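# Two-arm robot places bolts into the red tote

## Task

Get the bolts inside the red tote so that they stay there by themselves once the grippers have released them and moved away; everything in the scene has to settle shortly after you finish, and nothing may end up off the table.

## Robot and tools

Robot: two arms, left_arm and right_arm, each ending in a parallel two-finger gripper. They share one scene frame. Its origin sits on the table surface midway between the arm bases, +x points out across the table, +z points up, and left_arm is mounted on the +y side. The arm names do not tell you which side of a camera image an arm appears on. A gripper's fingers extend along its own +z axis and close along its own y axis. The reported end_effector_position is the point between the finger pads, roughly 1 cm short of the fingertips.

The row layout, used by every moving call: one flat list of 16 plain numbers that always covers both arms, even when only one moves. The first 8 are for left_arm: x, y, z, qw, qx, qy, qz, opening. The last 8 are the same fields for right_arm. x, y, z are an absolute target for the gripper point, in metres, in the scene frame. qw, qx, qy, qz are an absolute target orientation as a quaternion with w first, also in the scene frame. Opening runs from -1 (closed) to +1 (fully open, 0.094 m between fingers). So each arm's 8 numbers form a pose plus a grip command, not an offset.

execute_actions takes "actions", a list with zero or one item, and an optional "pictures" boolean. An empty list just reports the current state. An item with "rows" (1 to 15 rows of 16 numbers) and "steps" (1 to 15, default 15) runs that many control steps of 1/30 s, one row per step, repeating the final row if rows run out. An item with only "steps" (up to 300) is a wait counted from the previous result, including the time you spent replying. A refused call sends nothing. A target more than 0.6 m from an arm's last reported position along any of that gripper's axes is refused.

move takes "target", a single 16-number row as above, and optional "speed" in m/s, 0.002 to 0.5, default 0.25 (turning limited to twice that in rad/s). Both grippers travel in straight lines to their poses, finishing together, over 0.5 to 10 s; longer paths are cut off at 10 s. Rotation takes the shorter direction. Openings are applied at the start. Paths ignore obstacles and the other arm, and a gripper may lag, wander or overshoot the speed, mostly near full reach. Faster contact and targets set deeper past a contact mean harder impacts and pushes.

wait takes "seconds", 0 to 10, and sends nothing new. zoom_image takes "camera" (cam_head_left, cam_head_right, cam_high, cam_low, cam_left_wrist, cam_right_wrist) and "region" [x0, y0, x1, y1] in that camera's pixels from the top-left corner, at most 504 by 504. Head, high and low images are 504x504; wrist images are 616x616 fisheye. finished_scene takes "scene", the number of the scene being ended; it cannot be undone and its result reports success.

Control details: each step the commanded pose is clipped to within 70 mm and 16 degrees of the measured pose, and damped inverse kinematics favours position over orientation. After an action ends, an arm only continues to its last clipped pose, so check the reported pose and send the remainder. Motions often stop a centimetre or more short, usually low. Reported hand positions can be slightly off, especially far out. To hold an orientation, resend the same quaternion every row rather than copying the drifted reported one. To keep an arm still, resend its whole last reported pose and desired opening each call.

Gripping: grip_measured is the finger opening on the command scale. To hold something, command about 0.03 below grip_measured for a firm grip, less for a lighter one. Pad force tops out around 50 to 62 N, lower on thin parts under about 2 mm. Objects held may occasionally get tugged, and loose items may get pushed.

Result lines: the state line gives each arm's position and quaternion. "pose unreachable" means the clearance check altered or blocked that arm's command; HELD marks steps where commands were withheld. A move adds a "move:" line with its ending (done, off_target, moving, held, fault) and limits (paced means the pose was clipped; held means some steps were blocked, after which the arm may jump faster). Distances to targets are listed. "Hand target" shows where the controller is currently driving each gripper. Joint positions end with the measured opening in metres; joint torques are noisy and offset. MOTOR HOT warns from 75 °C; at 90 °C that arm halts for 10 s, and at 100 °C it loses hold and drops. OVER-TEMPERATURE FAULT and FAULT lines report stops. Joint ranges: waist -2.618 to 3.054, shoulder and elbow 0 to 3.142, wrist pitch and yaw -1.571 to 1.571, wrist roll -2.094 to 2.094.

The simulation keeps running while a reply is being written. Avoid: dropping or flinging bolts, knocking anything off the table, hard collisions between the two arms, pressing hard into the table or tote, and leaving a bolt supported only by a gripper. Finish by opening the grippers and lifting them away from the tote before ending the scene.

Each tool is called after "Emit:" as name([rows], argument=value, ...), one row to a line, values as JSON.

## Session

Emit:
execute_actions(actions=[])

Scene clock: 0.00 s of 5100.00 s.
left_arm: end_effector_position=(+0.5024, -0.1682, +0.2445) grip_measured=+1.000 end_effector_quat_wxyz=(+0.456, -0.083, +0.681, -0.568) | right_arm: end_effector_position=(+0.2771, -0.2723, +0.3232) grip_measured=+1.000 end_effector_quat_wxyz=(+0.383, -0.233, +0.890, +0.081)
Joint positions: left_arm=[-0.835  2.351  1.803  0.607 -0.049 -1.012  0.094] | right_arm=[ 0.231  1.252  1.54  -1.071 -0.182 -0.226  0.094]
Joint velocities: left_arm=[-0.012  0.002 -0.002 -0.022  0.051 -0.007  0.   ] | right_arm=[ 0.002 -0.012  0.027 -0.022 -0.081  0.051  0.   ]
Joint torques (N m, as the arm reports them, + toward a larger angle): no reading
Motor temperatures (°C, as the motors report them): left_arm=[25 28 28 24 24 25] | right_arm=[25 27 25 26 27 25]
Hand target (left_arm): +0.501, -0.167, +0.263; +0.463, -0.081, +0.669, -0.576
Hand target (right_arm): +0.277, -0.272, +0.333; +0.397, -0.234, +0.884, +0.082

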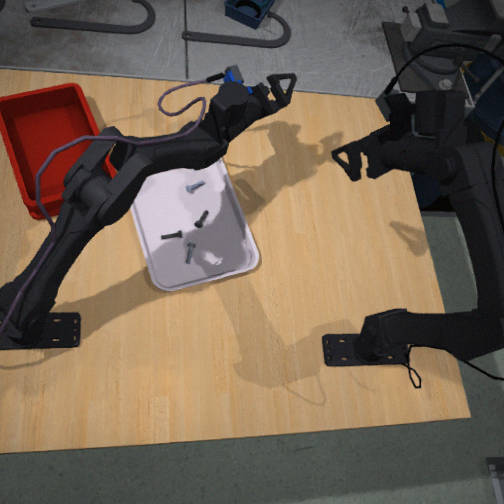

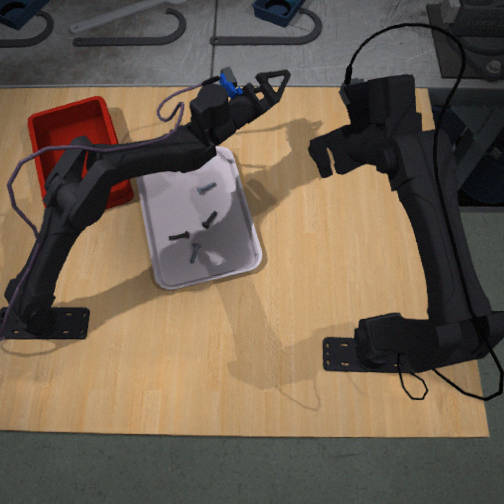

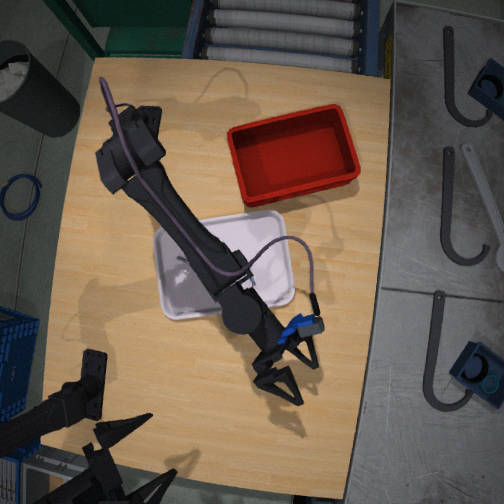

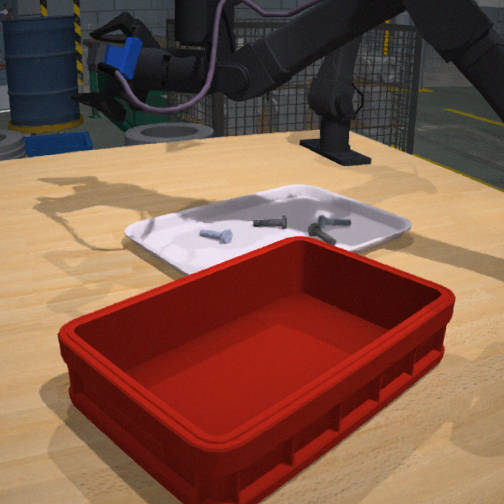

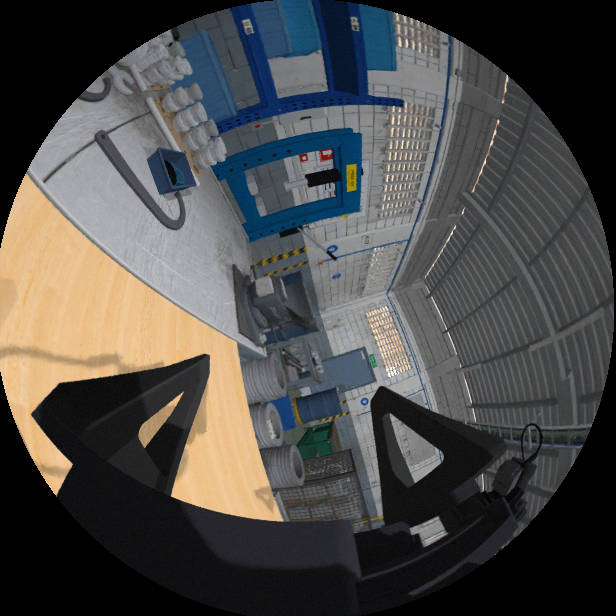

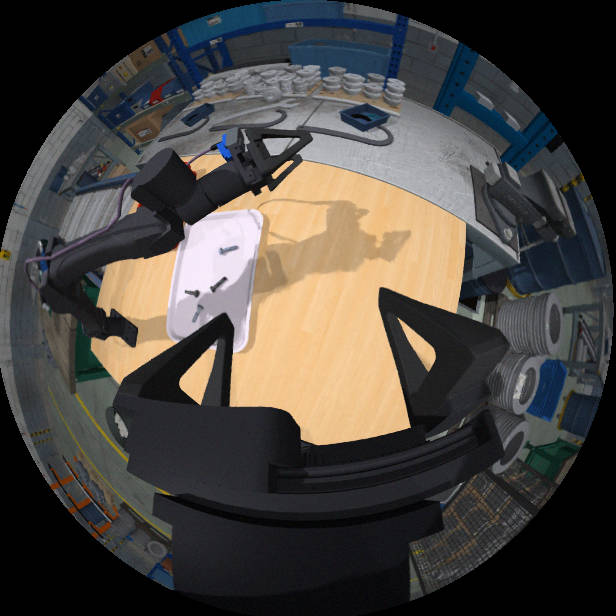

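Emit:
move(target=[0.2,0.08,0.22,0,0,1,0,0.2,0.2,-0.4,0.3,0.383,-0.233,0.89,0.081,1])

Scene clock: 12.03 s of 5100.00 s.
left_arm: end_effector_position=(+0.2089, +0.0701, +0.2071) grip_measured=+0.203 end_effector_quat_wxyz=(+0.028, +0.002, +0.999, -0.036) | right_arm: end_effector_position=(+0.2010, -0.4055, +0.2977) grip_measured=+1.000 end_effector_quat_wxyz=(+0.375, -0.234, +0.895, +0.067)
Joint positions: left_arm=[-0.975  1.721  1.782 -1.541 -0.004 -0.959  0.057] | right_arm=[-0.581  1.114  1.421 -1.408 -0.649 -0.95   0.094]
Joint velocities: left_arm=[-0.002 -0.012  0.007  0.007 -0.037 -0.037  0.001] | right_arm=[ 0.017  0.007 -0.022 -0.007 -0.037 -0.081  0.   ]
Joint torques (N m, as the arm reports them, + toward a larger angle): left_arm=[-0.6  -8.84  5.35  0.27  0.05 -0.04] | right_arm=[-0.68 -1.66  5.96  1.02 -0.61 -0.08]
Motor temperatures (°C, as the motors report them): left_arm=[25 32 29 27 24 25] | right_arm=[25 27 26 27 27 25]
Hand target (left_arm): +0.201, +0.074, +0.213; +0.025, +0.004, +0.999, -0.040
Hand target (right_arm): +0.199, -0.402, +0.299; +0.380, -0.235, +0.891, +0.077
Off the commanded pose (left_arm): 0.019 m, 5 deg.
Off the commanded pose (right_arm): 0.006 m, 2 deg.
joint sent to its limit (left arm) — the command would take joint 4 (wrist pitch) past its lower limit, so that joint was sent only as far as its limit.
After step 90, 5.23 s passed at rest.
move: off_target (left_arm)

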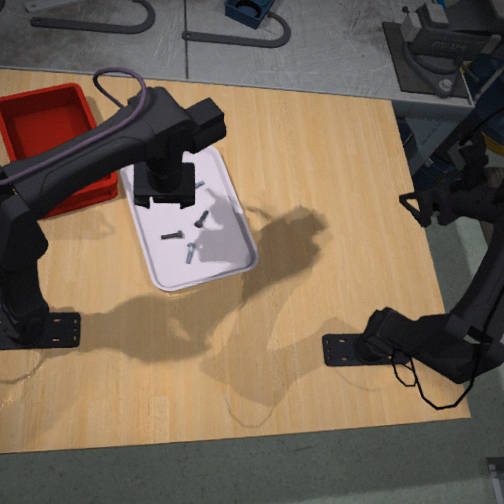

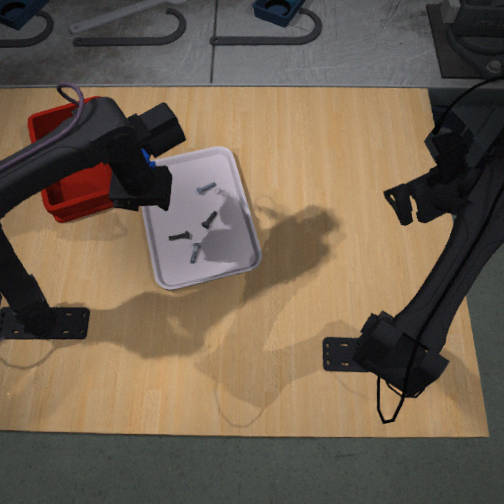

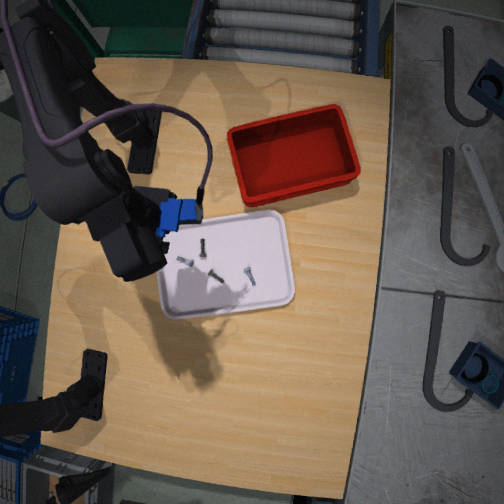

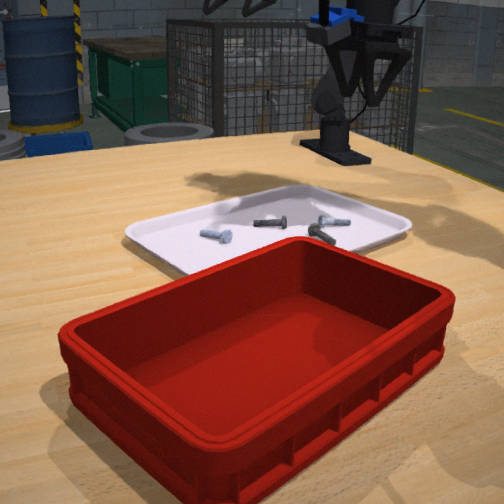

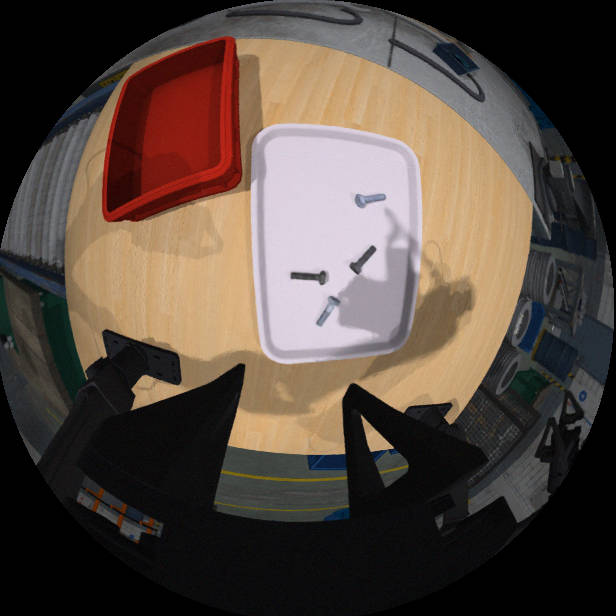

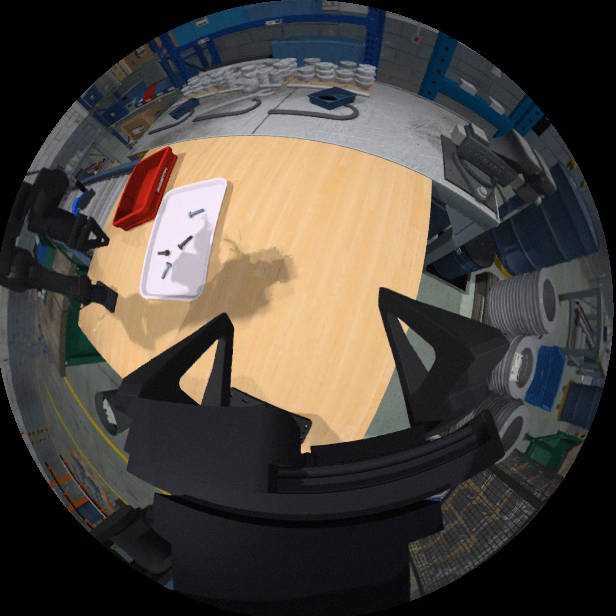

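Emit:
move(target=[0.24,0.06,0.09,0,0,1,0,0.2,0.2,-0.4,0.3,0.383,-0.233,0.89,0.081,1])

Scene clock: 20.97 s of 5100.00 s.
left_arm: end_effector_position=(+0.2367, +0.0610, +0.0870) grip_measured=+0.203 end_effector_quat_wxyz=(-0.006, +0.002, +1.000, +0.010) | right_arm: end_effector_position=(+0.2011, -0.4039, +0.2984) grip_measured=+1.000 end_effector_quat_wxyz=(+0.377, -0.236, +0.893, +0.070)
Joint positions: left_arm=[-0.924  1.889  1.514 -1.219 -0.004 -0.908  0.057] | right_arm=[-0.581  1.114  1.421 -1.41  -0.658 -0.954  0.094]
Joint velocities: left_arm=[-0.012 -0.017  0.007  0.066 -0.037 -0.037 -0.   ] | right_arm=[-0.017 -0.007  0.002  0.081 -0.051  0.007  0.   ]
Joint torques (N m, as the arm reports them, + toward a larger angle): left_arm=[ 0.53 -8.71  6.24  0.31 -0.03  0.07] | right_arm=[-0.27 -1.62  5.96  1.09 -0.59  0.01]
Motor temperatures (°C, as the motors report them): left_arm=[25 31 29 26 24 25] | right_arm=[25 27 26 27 28 25]
Hand target (left_arm): +0.241, +0.060, +0.090; +0.000, +0.000, +1.000, +0.000
Hand target (right_arm): +0.200, -0.400, +0.300; +0.383, -0.233, +0.890, +0.081
Off the commanded pose (left_arm): 0.005 m, 1 deg.
Off the commanded pose (right_arm): 0.004 m, 1 deg.
After step 90, 4.80 s passed at rest.
move: done

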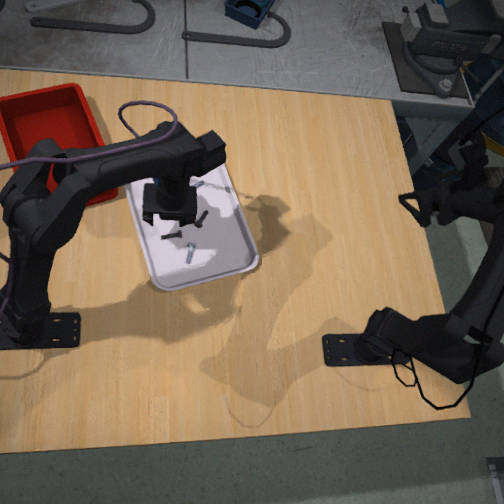

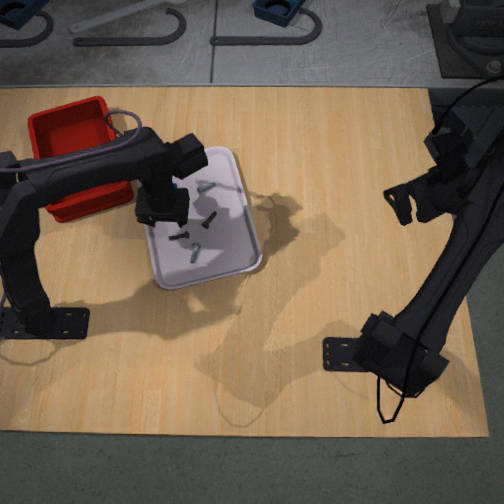

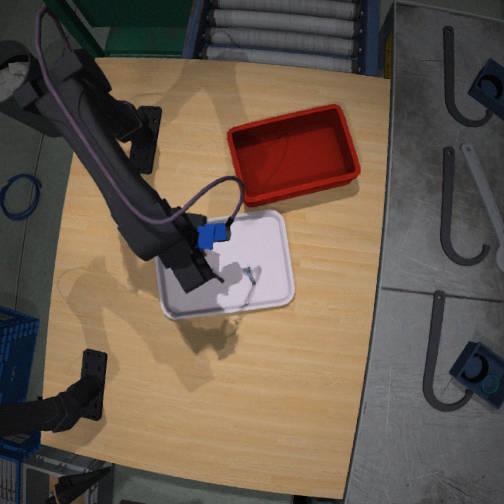

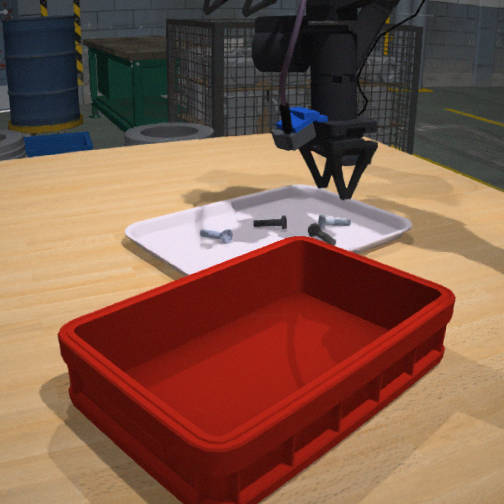

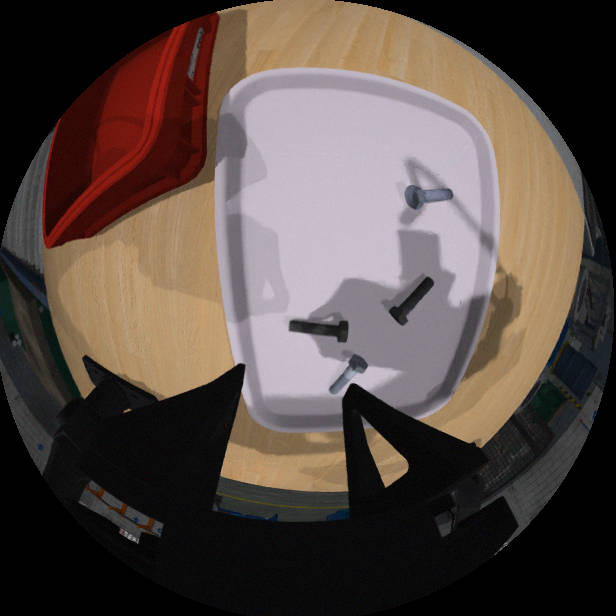

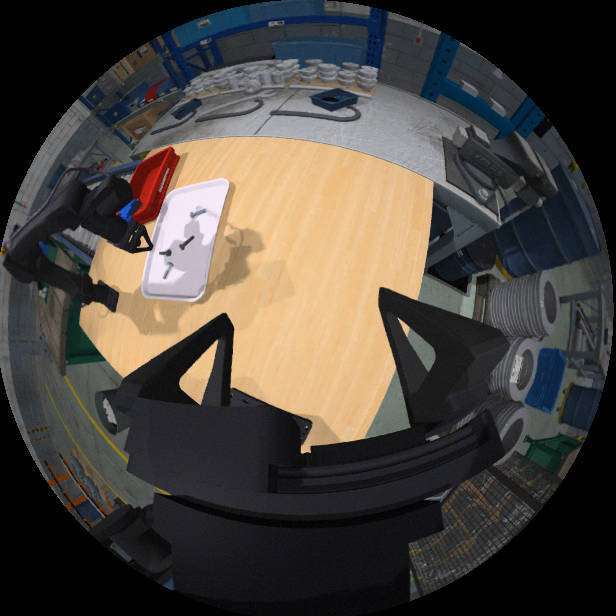

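Emit:
move(target=[0.225,0.045,0.05,0,0.707,0.707,0,-0.3,0.2,-0.4,0.3,0.383,-0.233,0.89,0.081,1])

Scene clock: 40.03 s of 5100.00 s.
left_arm: end_effector_position=(+0.2285, +0.0473, +0.0570) grip_measured=-0.297 end_effector_quat_wxyz=(+0.004, +0.701, +0.713, +0.001) | right_arm: end_effector_position=(+0.2011, -0.4039, +0.2984) grip_measured=+1.000 end_effector_quat_wxyz=(+0.377, -0.236, +0.893, +0.070)
Joint positions: left_arm=[-0.966  1.905  1.414 -1.073 -0.004  0.6    0.033] | right_arm=[-0.581  1.114  1.421 -1.41  -0.658 -0.954  0.094]
Joint velocities: left_arm=[-0.002  0.002 -0.012 -0.022 -0.007  0.022  0.   ] | right_arm=[ 0.012  0.002 -0.002  0.037  0.007  0.022  0.   ]
Joint torques (N m, as the arm reports them, + toward a larger angle): left_arm=[-0.56 -6.82  5.53  0.44  0.07  0.08] | right_arm=[-0.33 -1.54  5.93  1.08 -0.58  0.01]
Motor temperatures (°C, as the motors report them): left_arm=[25 31 29 25 24 25] | right_arm=[25 27 26 27 28 25]
Hand target (left_arm): +0.225, +0.045, +0.050; -0.000, +0.707, +0.707, -0.000
Hand target (right_arm): +0.200, -0.400, +0.300; +0.383, -0.233, +0.890, +0.081
Off the commanded pose (left_arm): 0.008 m, 1 deg.
Off the commanded pose (right_arm): 0.004 m, 1 deg.
After step 90, 12.37 s passed at rest.
move: done

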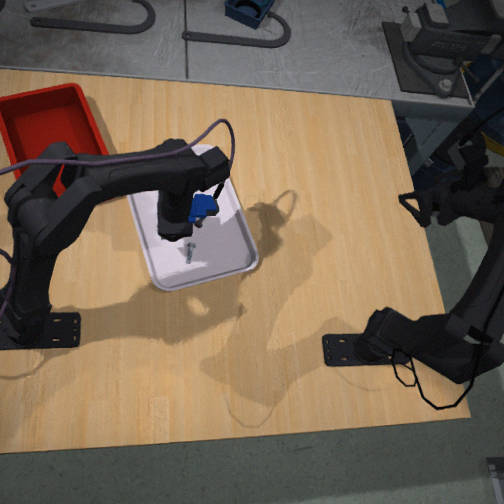

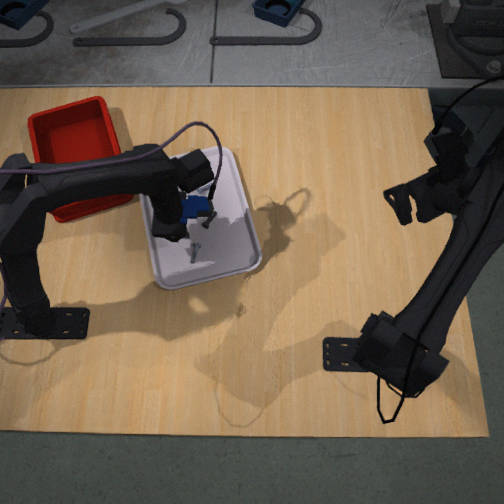

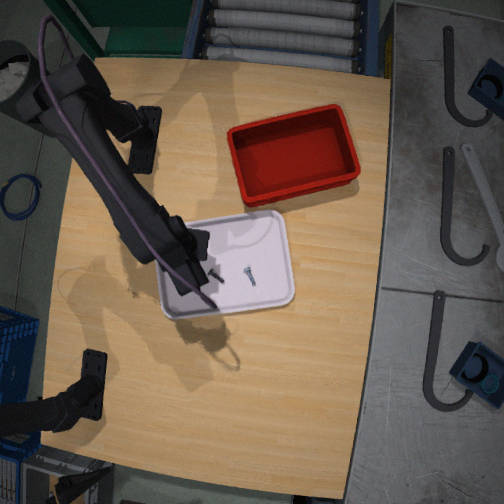

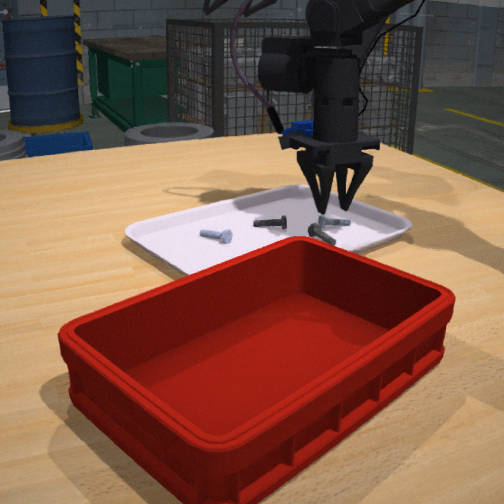

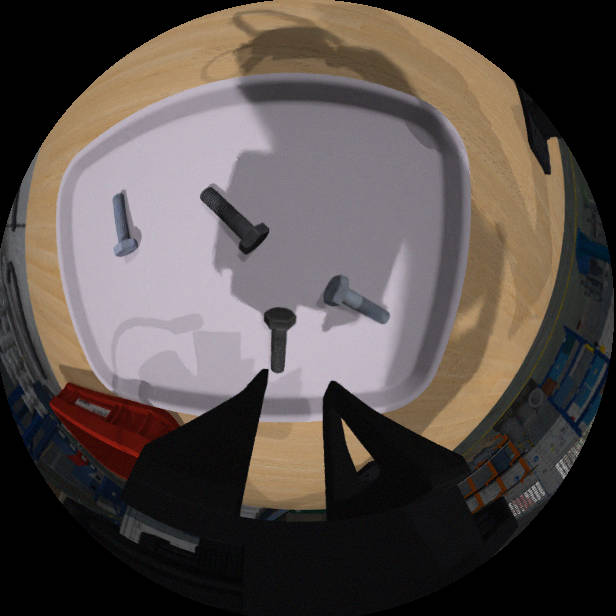

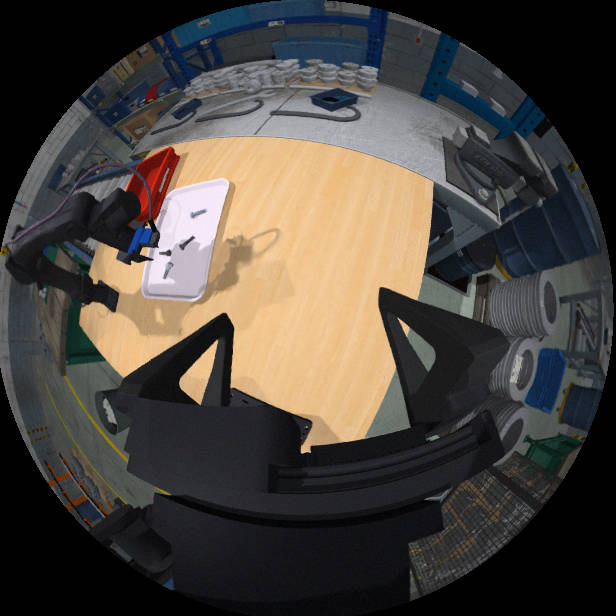

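Emit:
move(target=[0.240,0.045,0.022,0,0.707,0.707,0,-0.3,0.2,-0.4,0.3,0.383,-0.233,0.89,0.081,1], speed=0.05)

Scene clock: 45.47 s of 5100.00 s.
left_arm: end_effector_position=(+0.2373, +0.0441, +0.0256) grip_measured=-0.297 end_effector_quat_wxyz=(-0.002, +0.708, +0.706, +0.002) | right_arm: end_effector_position=(+0.2011, -0.4039, +0.2984) grip_measured=+1.000 end_effector_quat_wxyz=(+0.377, -0.236, +0.893, +0.070)
Joint positions: left_arm=[-0.952  1.979  1.387 -0.983 -0.004  0.636  0.033] | right_arm=[-0.581  1.114  1.421 -1.41  -0.658 -0.954  0.094]
Joint velocities: left_arm=[-0.007  0.002  0.012  0.066  0.022 -0.007 -0.   ] | right_arm=[-0.017  0.002 -0.012 -0.022 -0.051  0.022  0.   ]
Joint torques (N m, as the arm reports them, + toward a larger angle): left_arm=[ 0.54 -8.05  5.22  0.34  0.04  0.07] | right_arm=[-0.35 -1.55  5.93  1.09 -0.61  0.  ]
Motor temperatures (°C, as the motors report them): left_arm=[25 31 29 25 24 25] | right_arm=[25 27 26 27 28 25]
Hand target (left_arm): +0.240, +0.045, +0.022; +0.000, +0.707, +0.707, +0.000
Hand target (right_arm): +0.200, -0.400, +0.300; +0.383, -0.233, +0.890, +0.081
Off the commanded pose (left_arm): 0.005 m, 0 deg.
Off the commanded pose (right_arm): 0.004 m, 1 deg.
After step 90, 1.33 s passed at rest.
move: done

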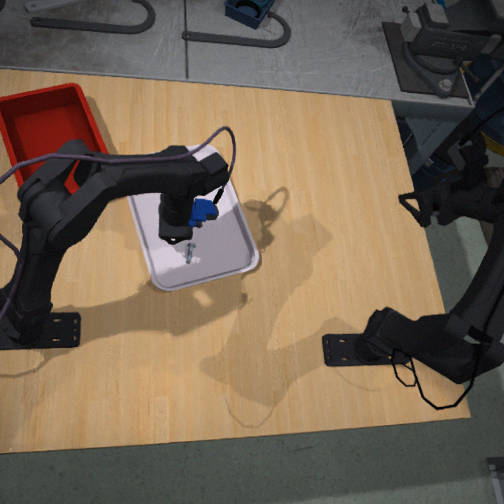

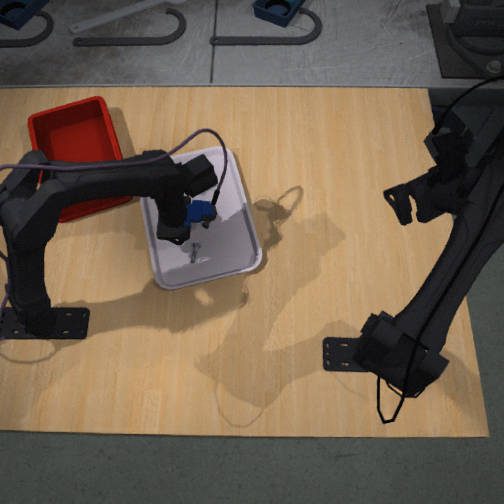

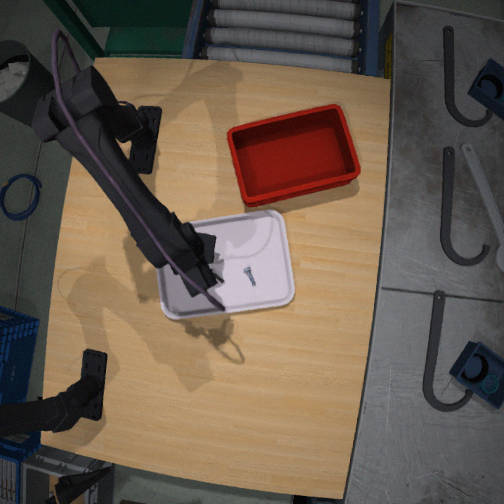

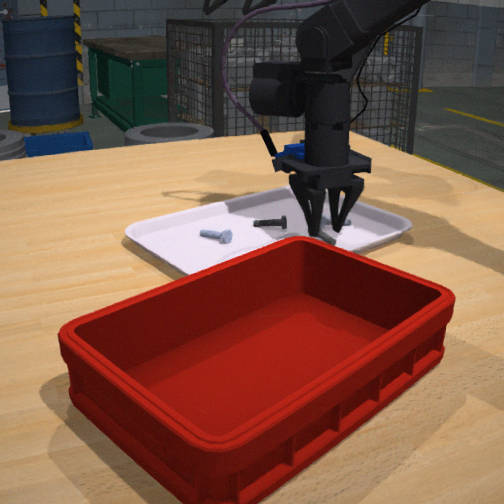

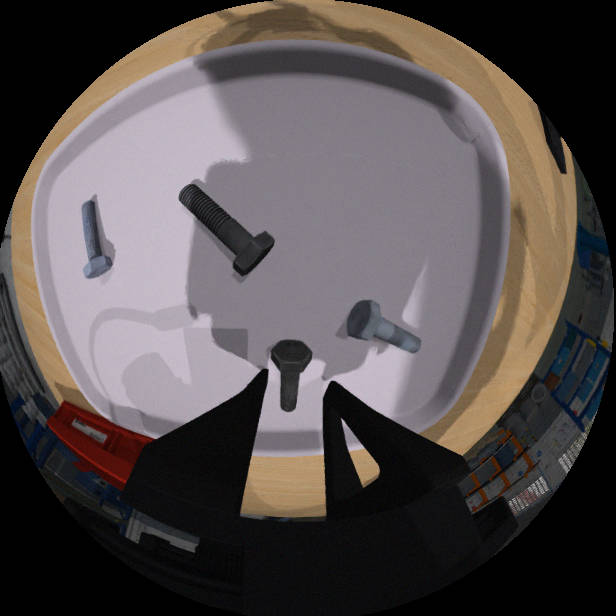

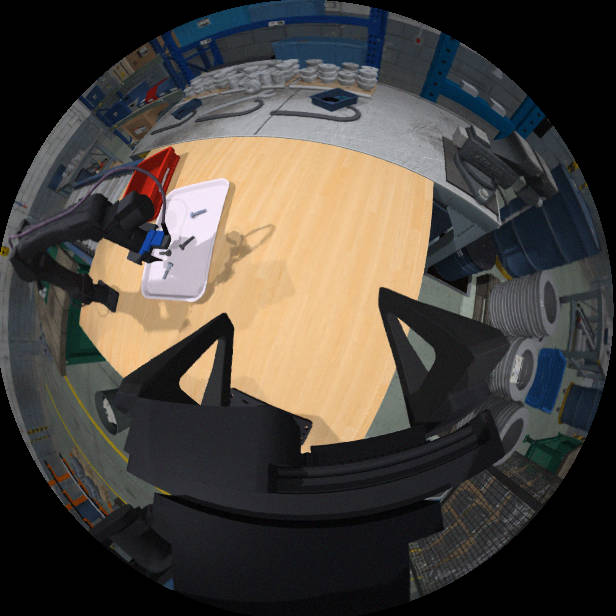

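Slightly lower, and shift away from the head.

Emit:
move(target=[0.243,0.052,0.011,0,0.707,0.707,0,-0.3,0.2,-0.4,0.3,0.383,-0.233,0.89,0.081,1], speed=0.03)

Emit:
move(target=[0.243,0.052,0.011,0,0.707,0.707,0,-0.9,0.2,-0.4,0.3,0.383,-0.233,0.89,0.081,1], speed=0.03)

Scene clock: 52.70 s of 5100.00 s.
left_arm: end_effector_position=(+0.2388, +0.0506, +0.0169) grip_measured=-0.297 end_effector_quat_wxyz=(-0.004, +0.709, +0.705, +0.002) | right_arm: end_effector_position=(+0.2011, -0.4038, +0.2985) grip_measured=+1.000 end_effector_quat_wxyz=(+0.377, -0.236, +0.893, +0.070)
Joint positions: left_arm=[-0.936  1.979  1.35  -0.95  -0.002  0.653  0.033] | right_arm=[-0.581  1.114  1.421 -1.41  -0.659 -0.954  0.094]
Joint velocities: left_arm=[ 0.007  0.002 -0.012 -0.022 -0.037 -0.051 -0.   ] | right_arm=[-0.012  0.007  0.002  0.037 -0.051 -0.022  0.   ]
Joint torques (N m, as the arm reports them, + toward a larger angle): left_arm=[ 0.77 -7.76  4.53  0.53 -0.02  0.08] | right_arm=[-0.33 -1.52  6.    1.08 -0.6   0.  ]
Motor temperatures (°C, as the motors report them): left_arm=[25 31 29 25 24 25] | right_arm=[25 27 26 27 28 25]
Hand target (left_arm): +0.243, +0.052, +0.011; -0.000, +0.707, +0.707, +0.000
Hand target (right_arm): +0.200, -0.400, +0.300; +0.383, -0.233, +0.890, +0.081
Off the commanded pose (left_arm): 0.007 m, 1 deg.
Off the commanded pose (right_arm): 0.004 m, 1 deg.
After step 90, 3.40 s passed at rest.
move: done

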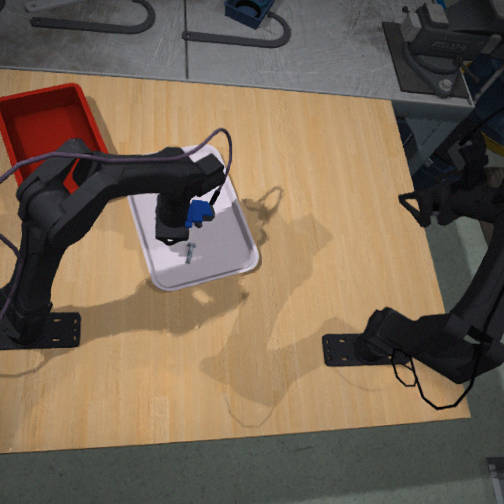

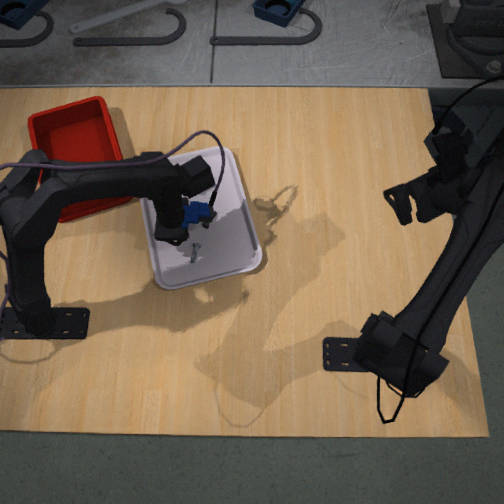

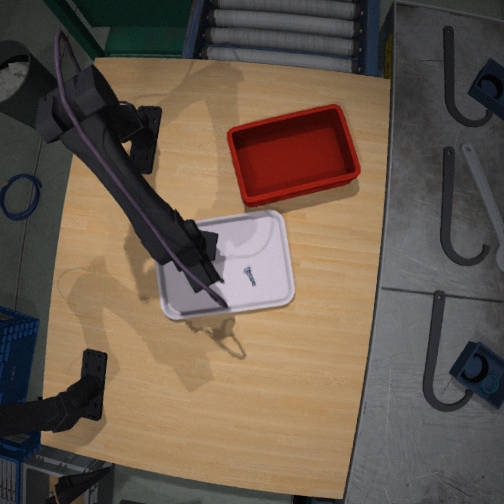

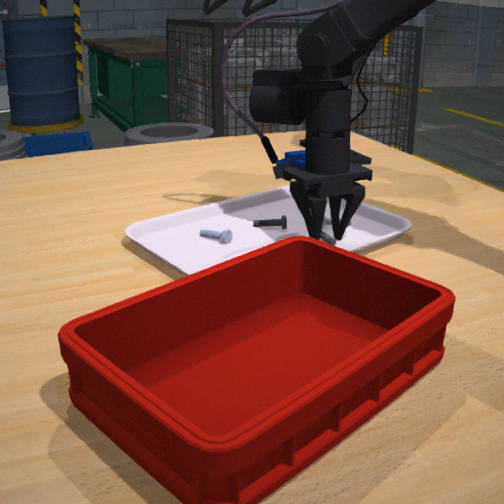

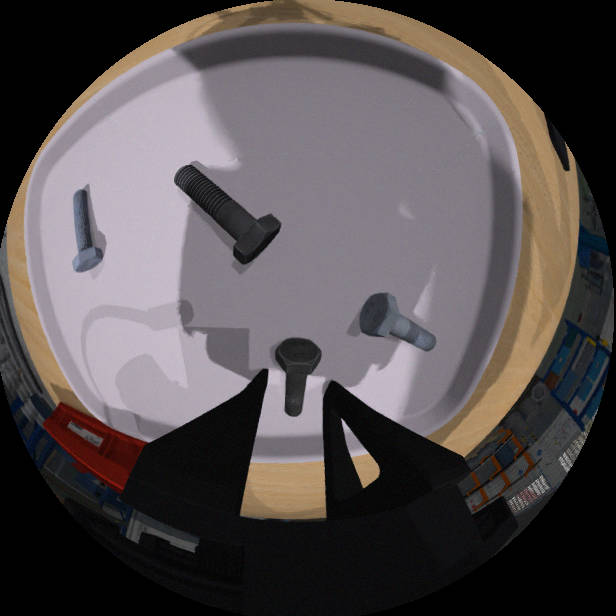

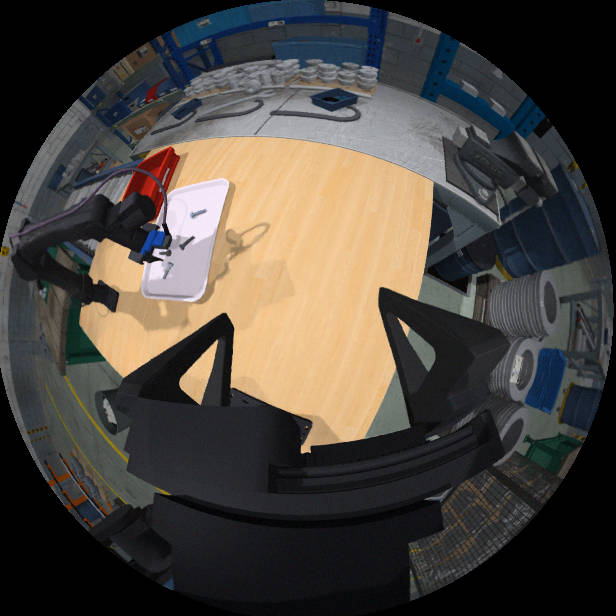

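Scene clock: 53.40 s of 5100.00 s.
left_arm: end_effector_position=(+0.2402, +0.0491, +0.0169) grip_measured=-0.865 end_effector_quat_wxyz=(+0.000, +0.710, +0.705, +0.002) | right_arm: end_effector_position=(+0.2011, -0.4039, +0.2984) grip_measured=+1.000 end_effector_quat_wxyz=(+0.377, -0.236, +0.893, +0.070)
Joint positions: left_arm=[-0.936  1.979  1.35  -0.942 -0.003  0.654  0.006] | right_arm=[-0.581  1.114  1.421 -1.41  -0.658 -0.954  0.094]
Joint velocities: left_arm=[-0.012 -0.007 -0.017 -0.007 -0.007 -0.051 -0.001] | right_arm=[ 0.002  0.007 -0.022  0.007 -0.022  0.081  0.   ]
Joint torques (N m, as the arm reports them, + toward a larger angle): left_arm=[ 0.88 -8.07  4.63  0.47 -0.02  0.13] | right_arm=[-0.34 -1.5   5.93  1.09 -0.59  0.02]
Motor temperatures (°C, as the motors report them): left_arm=[25 31 29 25 24 25] | right_arm=[25 27 26 27 28 25]
Hand target (left_arm): +0.243, +0.052, +0.011; +0.000, +0.707, +0.707, +0.000
Hand target (right_arm): +0.200, -0.400, +0.300; +0.383, -0.233, +0.890, +0.081
Off the commanded pose (left_arm): 0.007 m, 0 deg.
Off the commanded pose (right_arm): 0.004 m, 1 deg.
move: done

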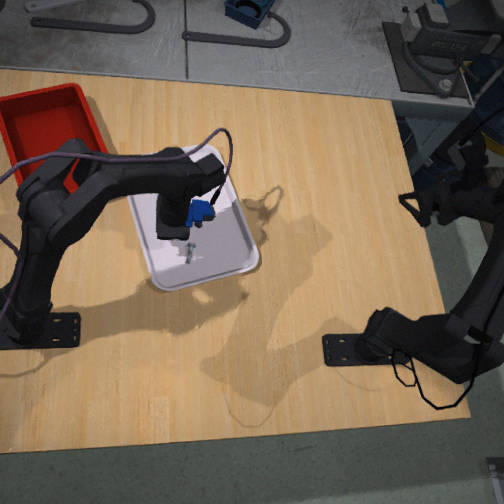

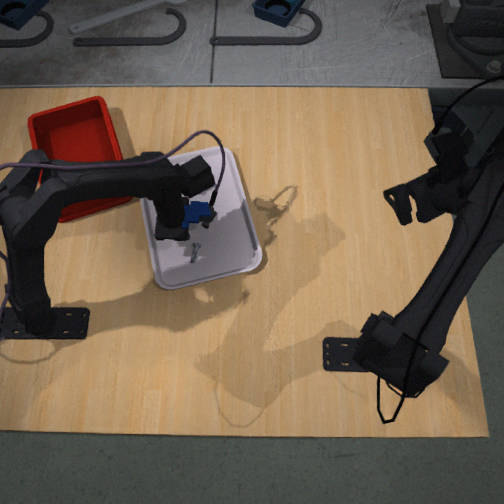

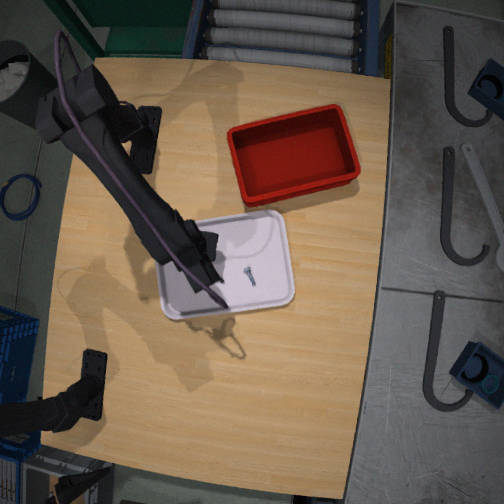

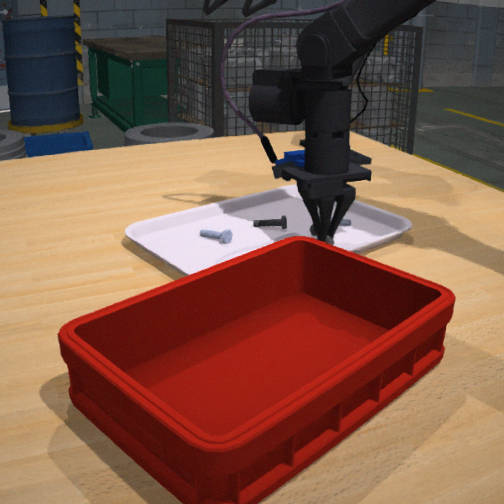

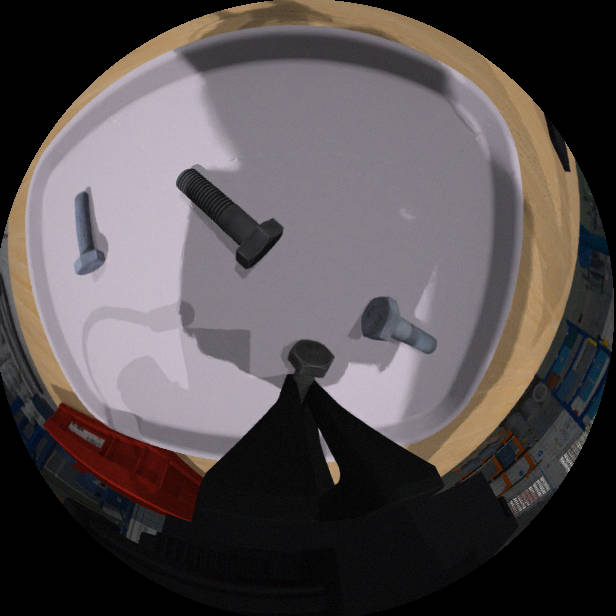

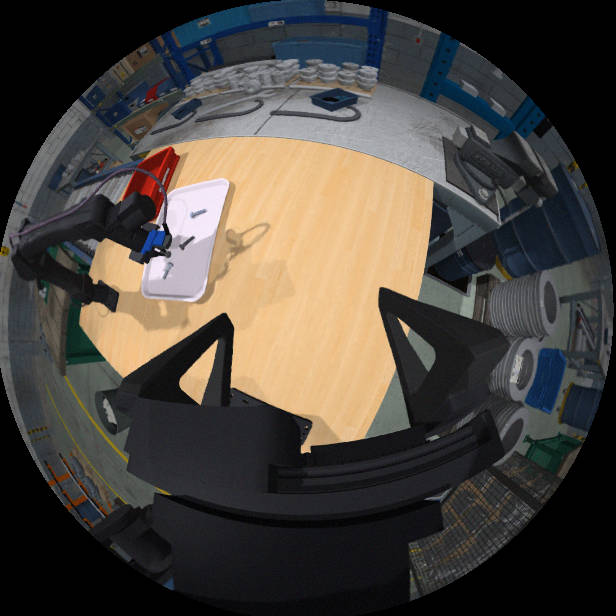

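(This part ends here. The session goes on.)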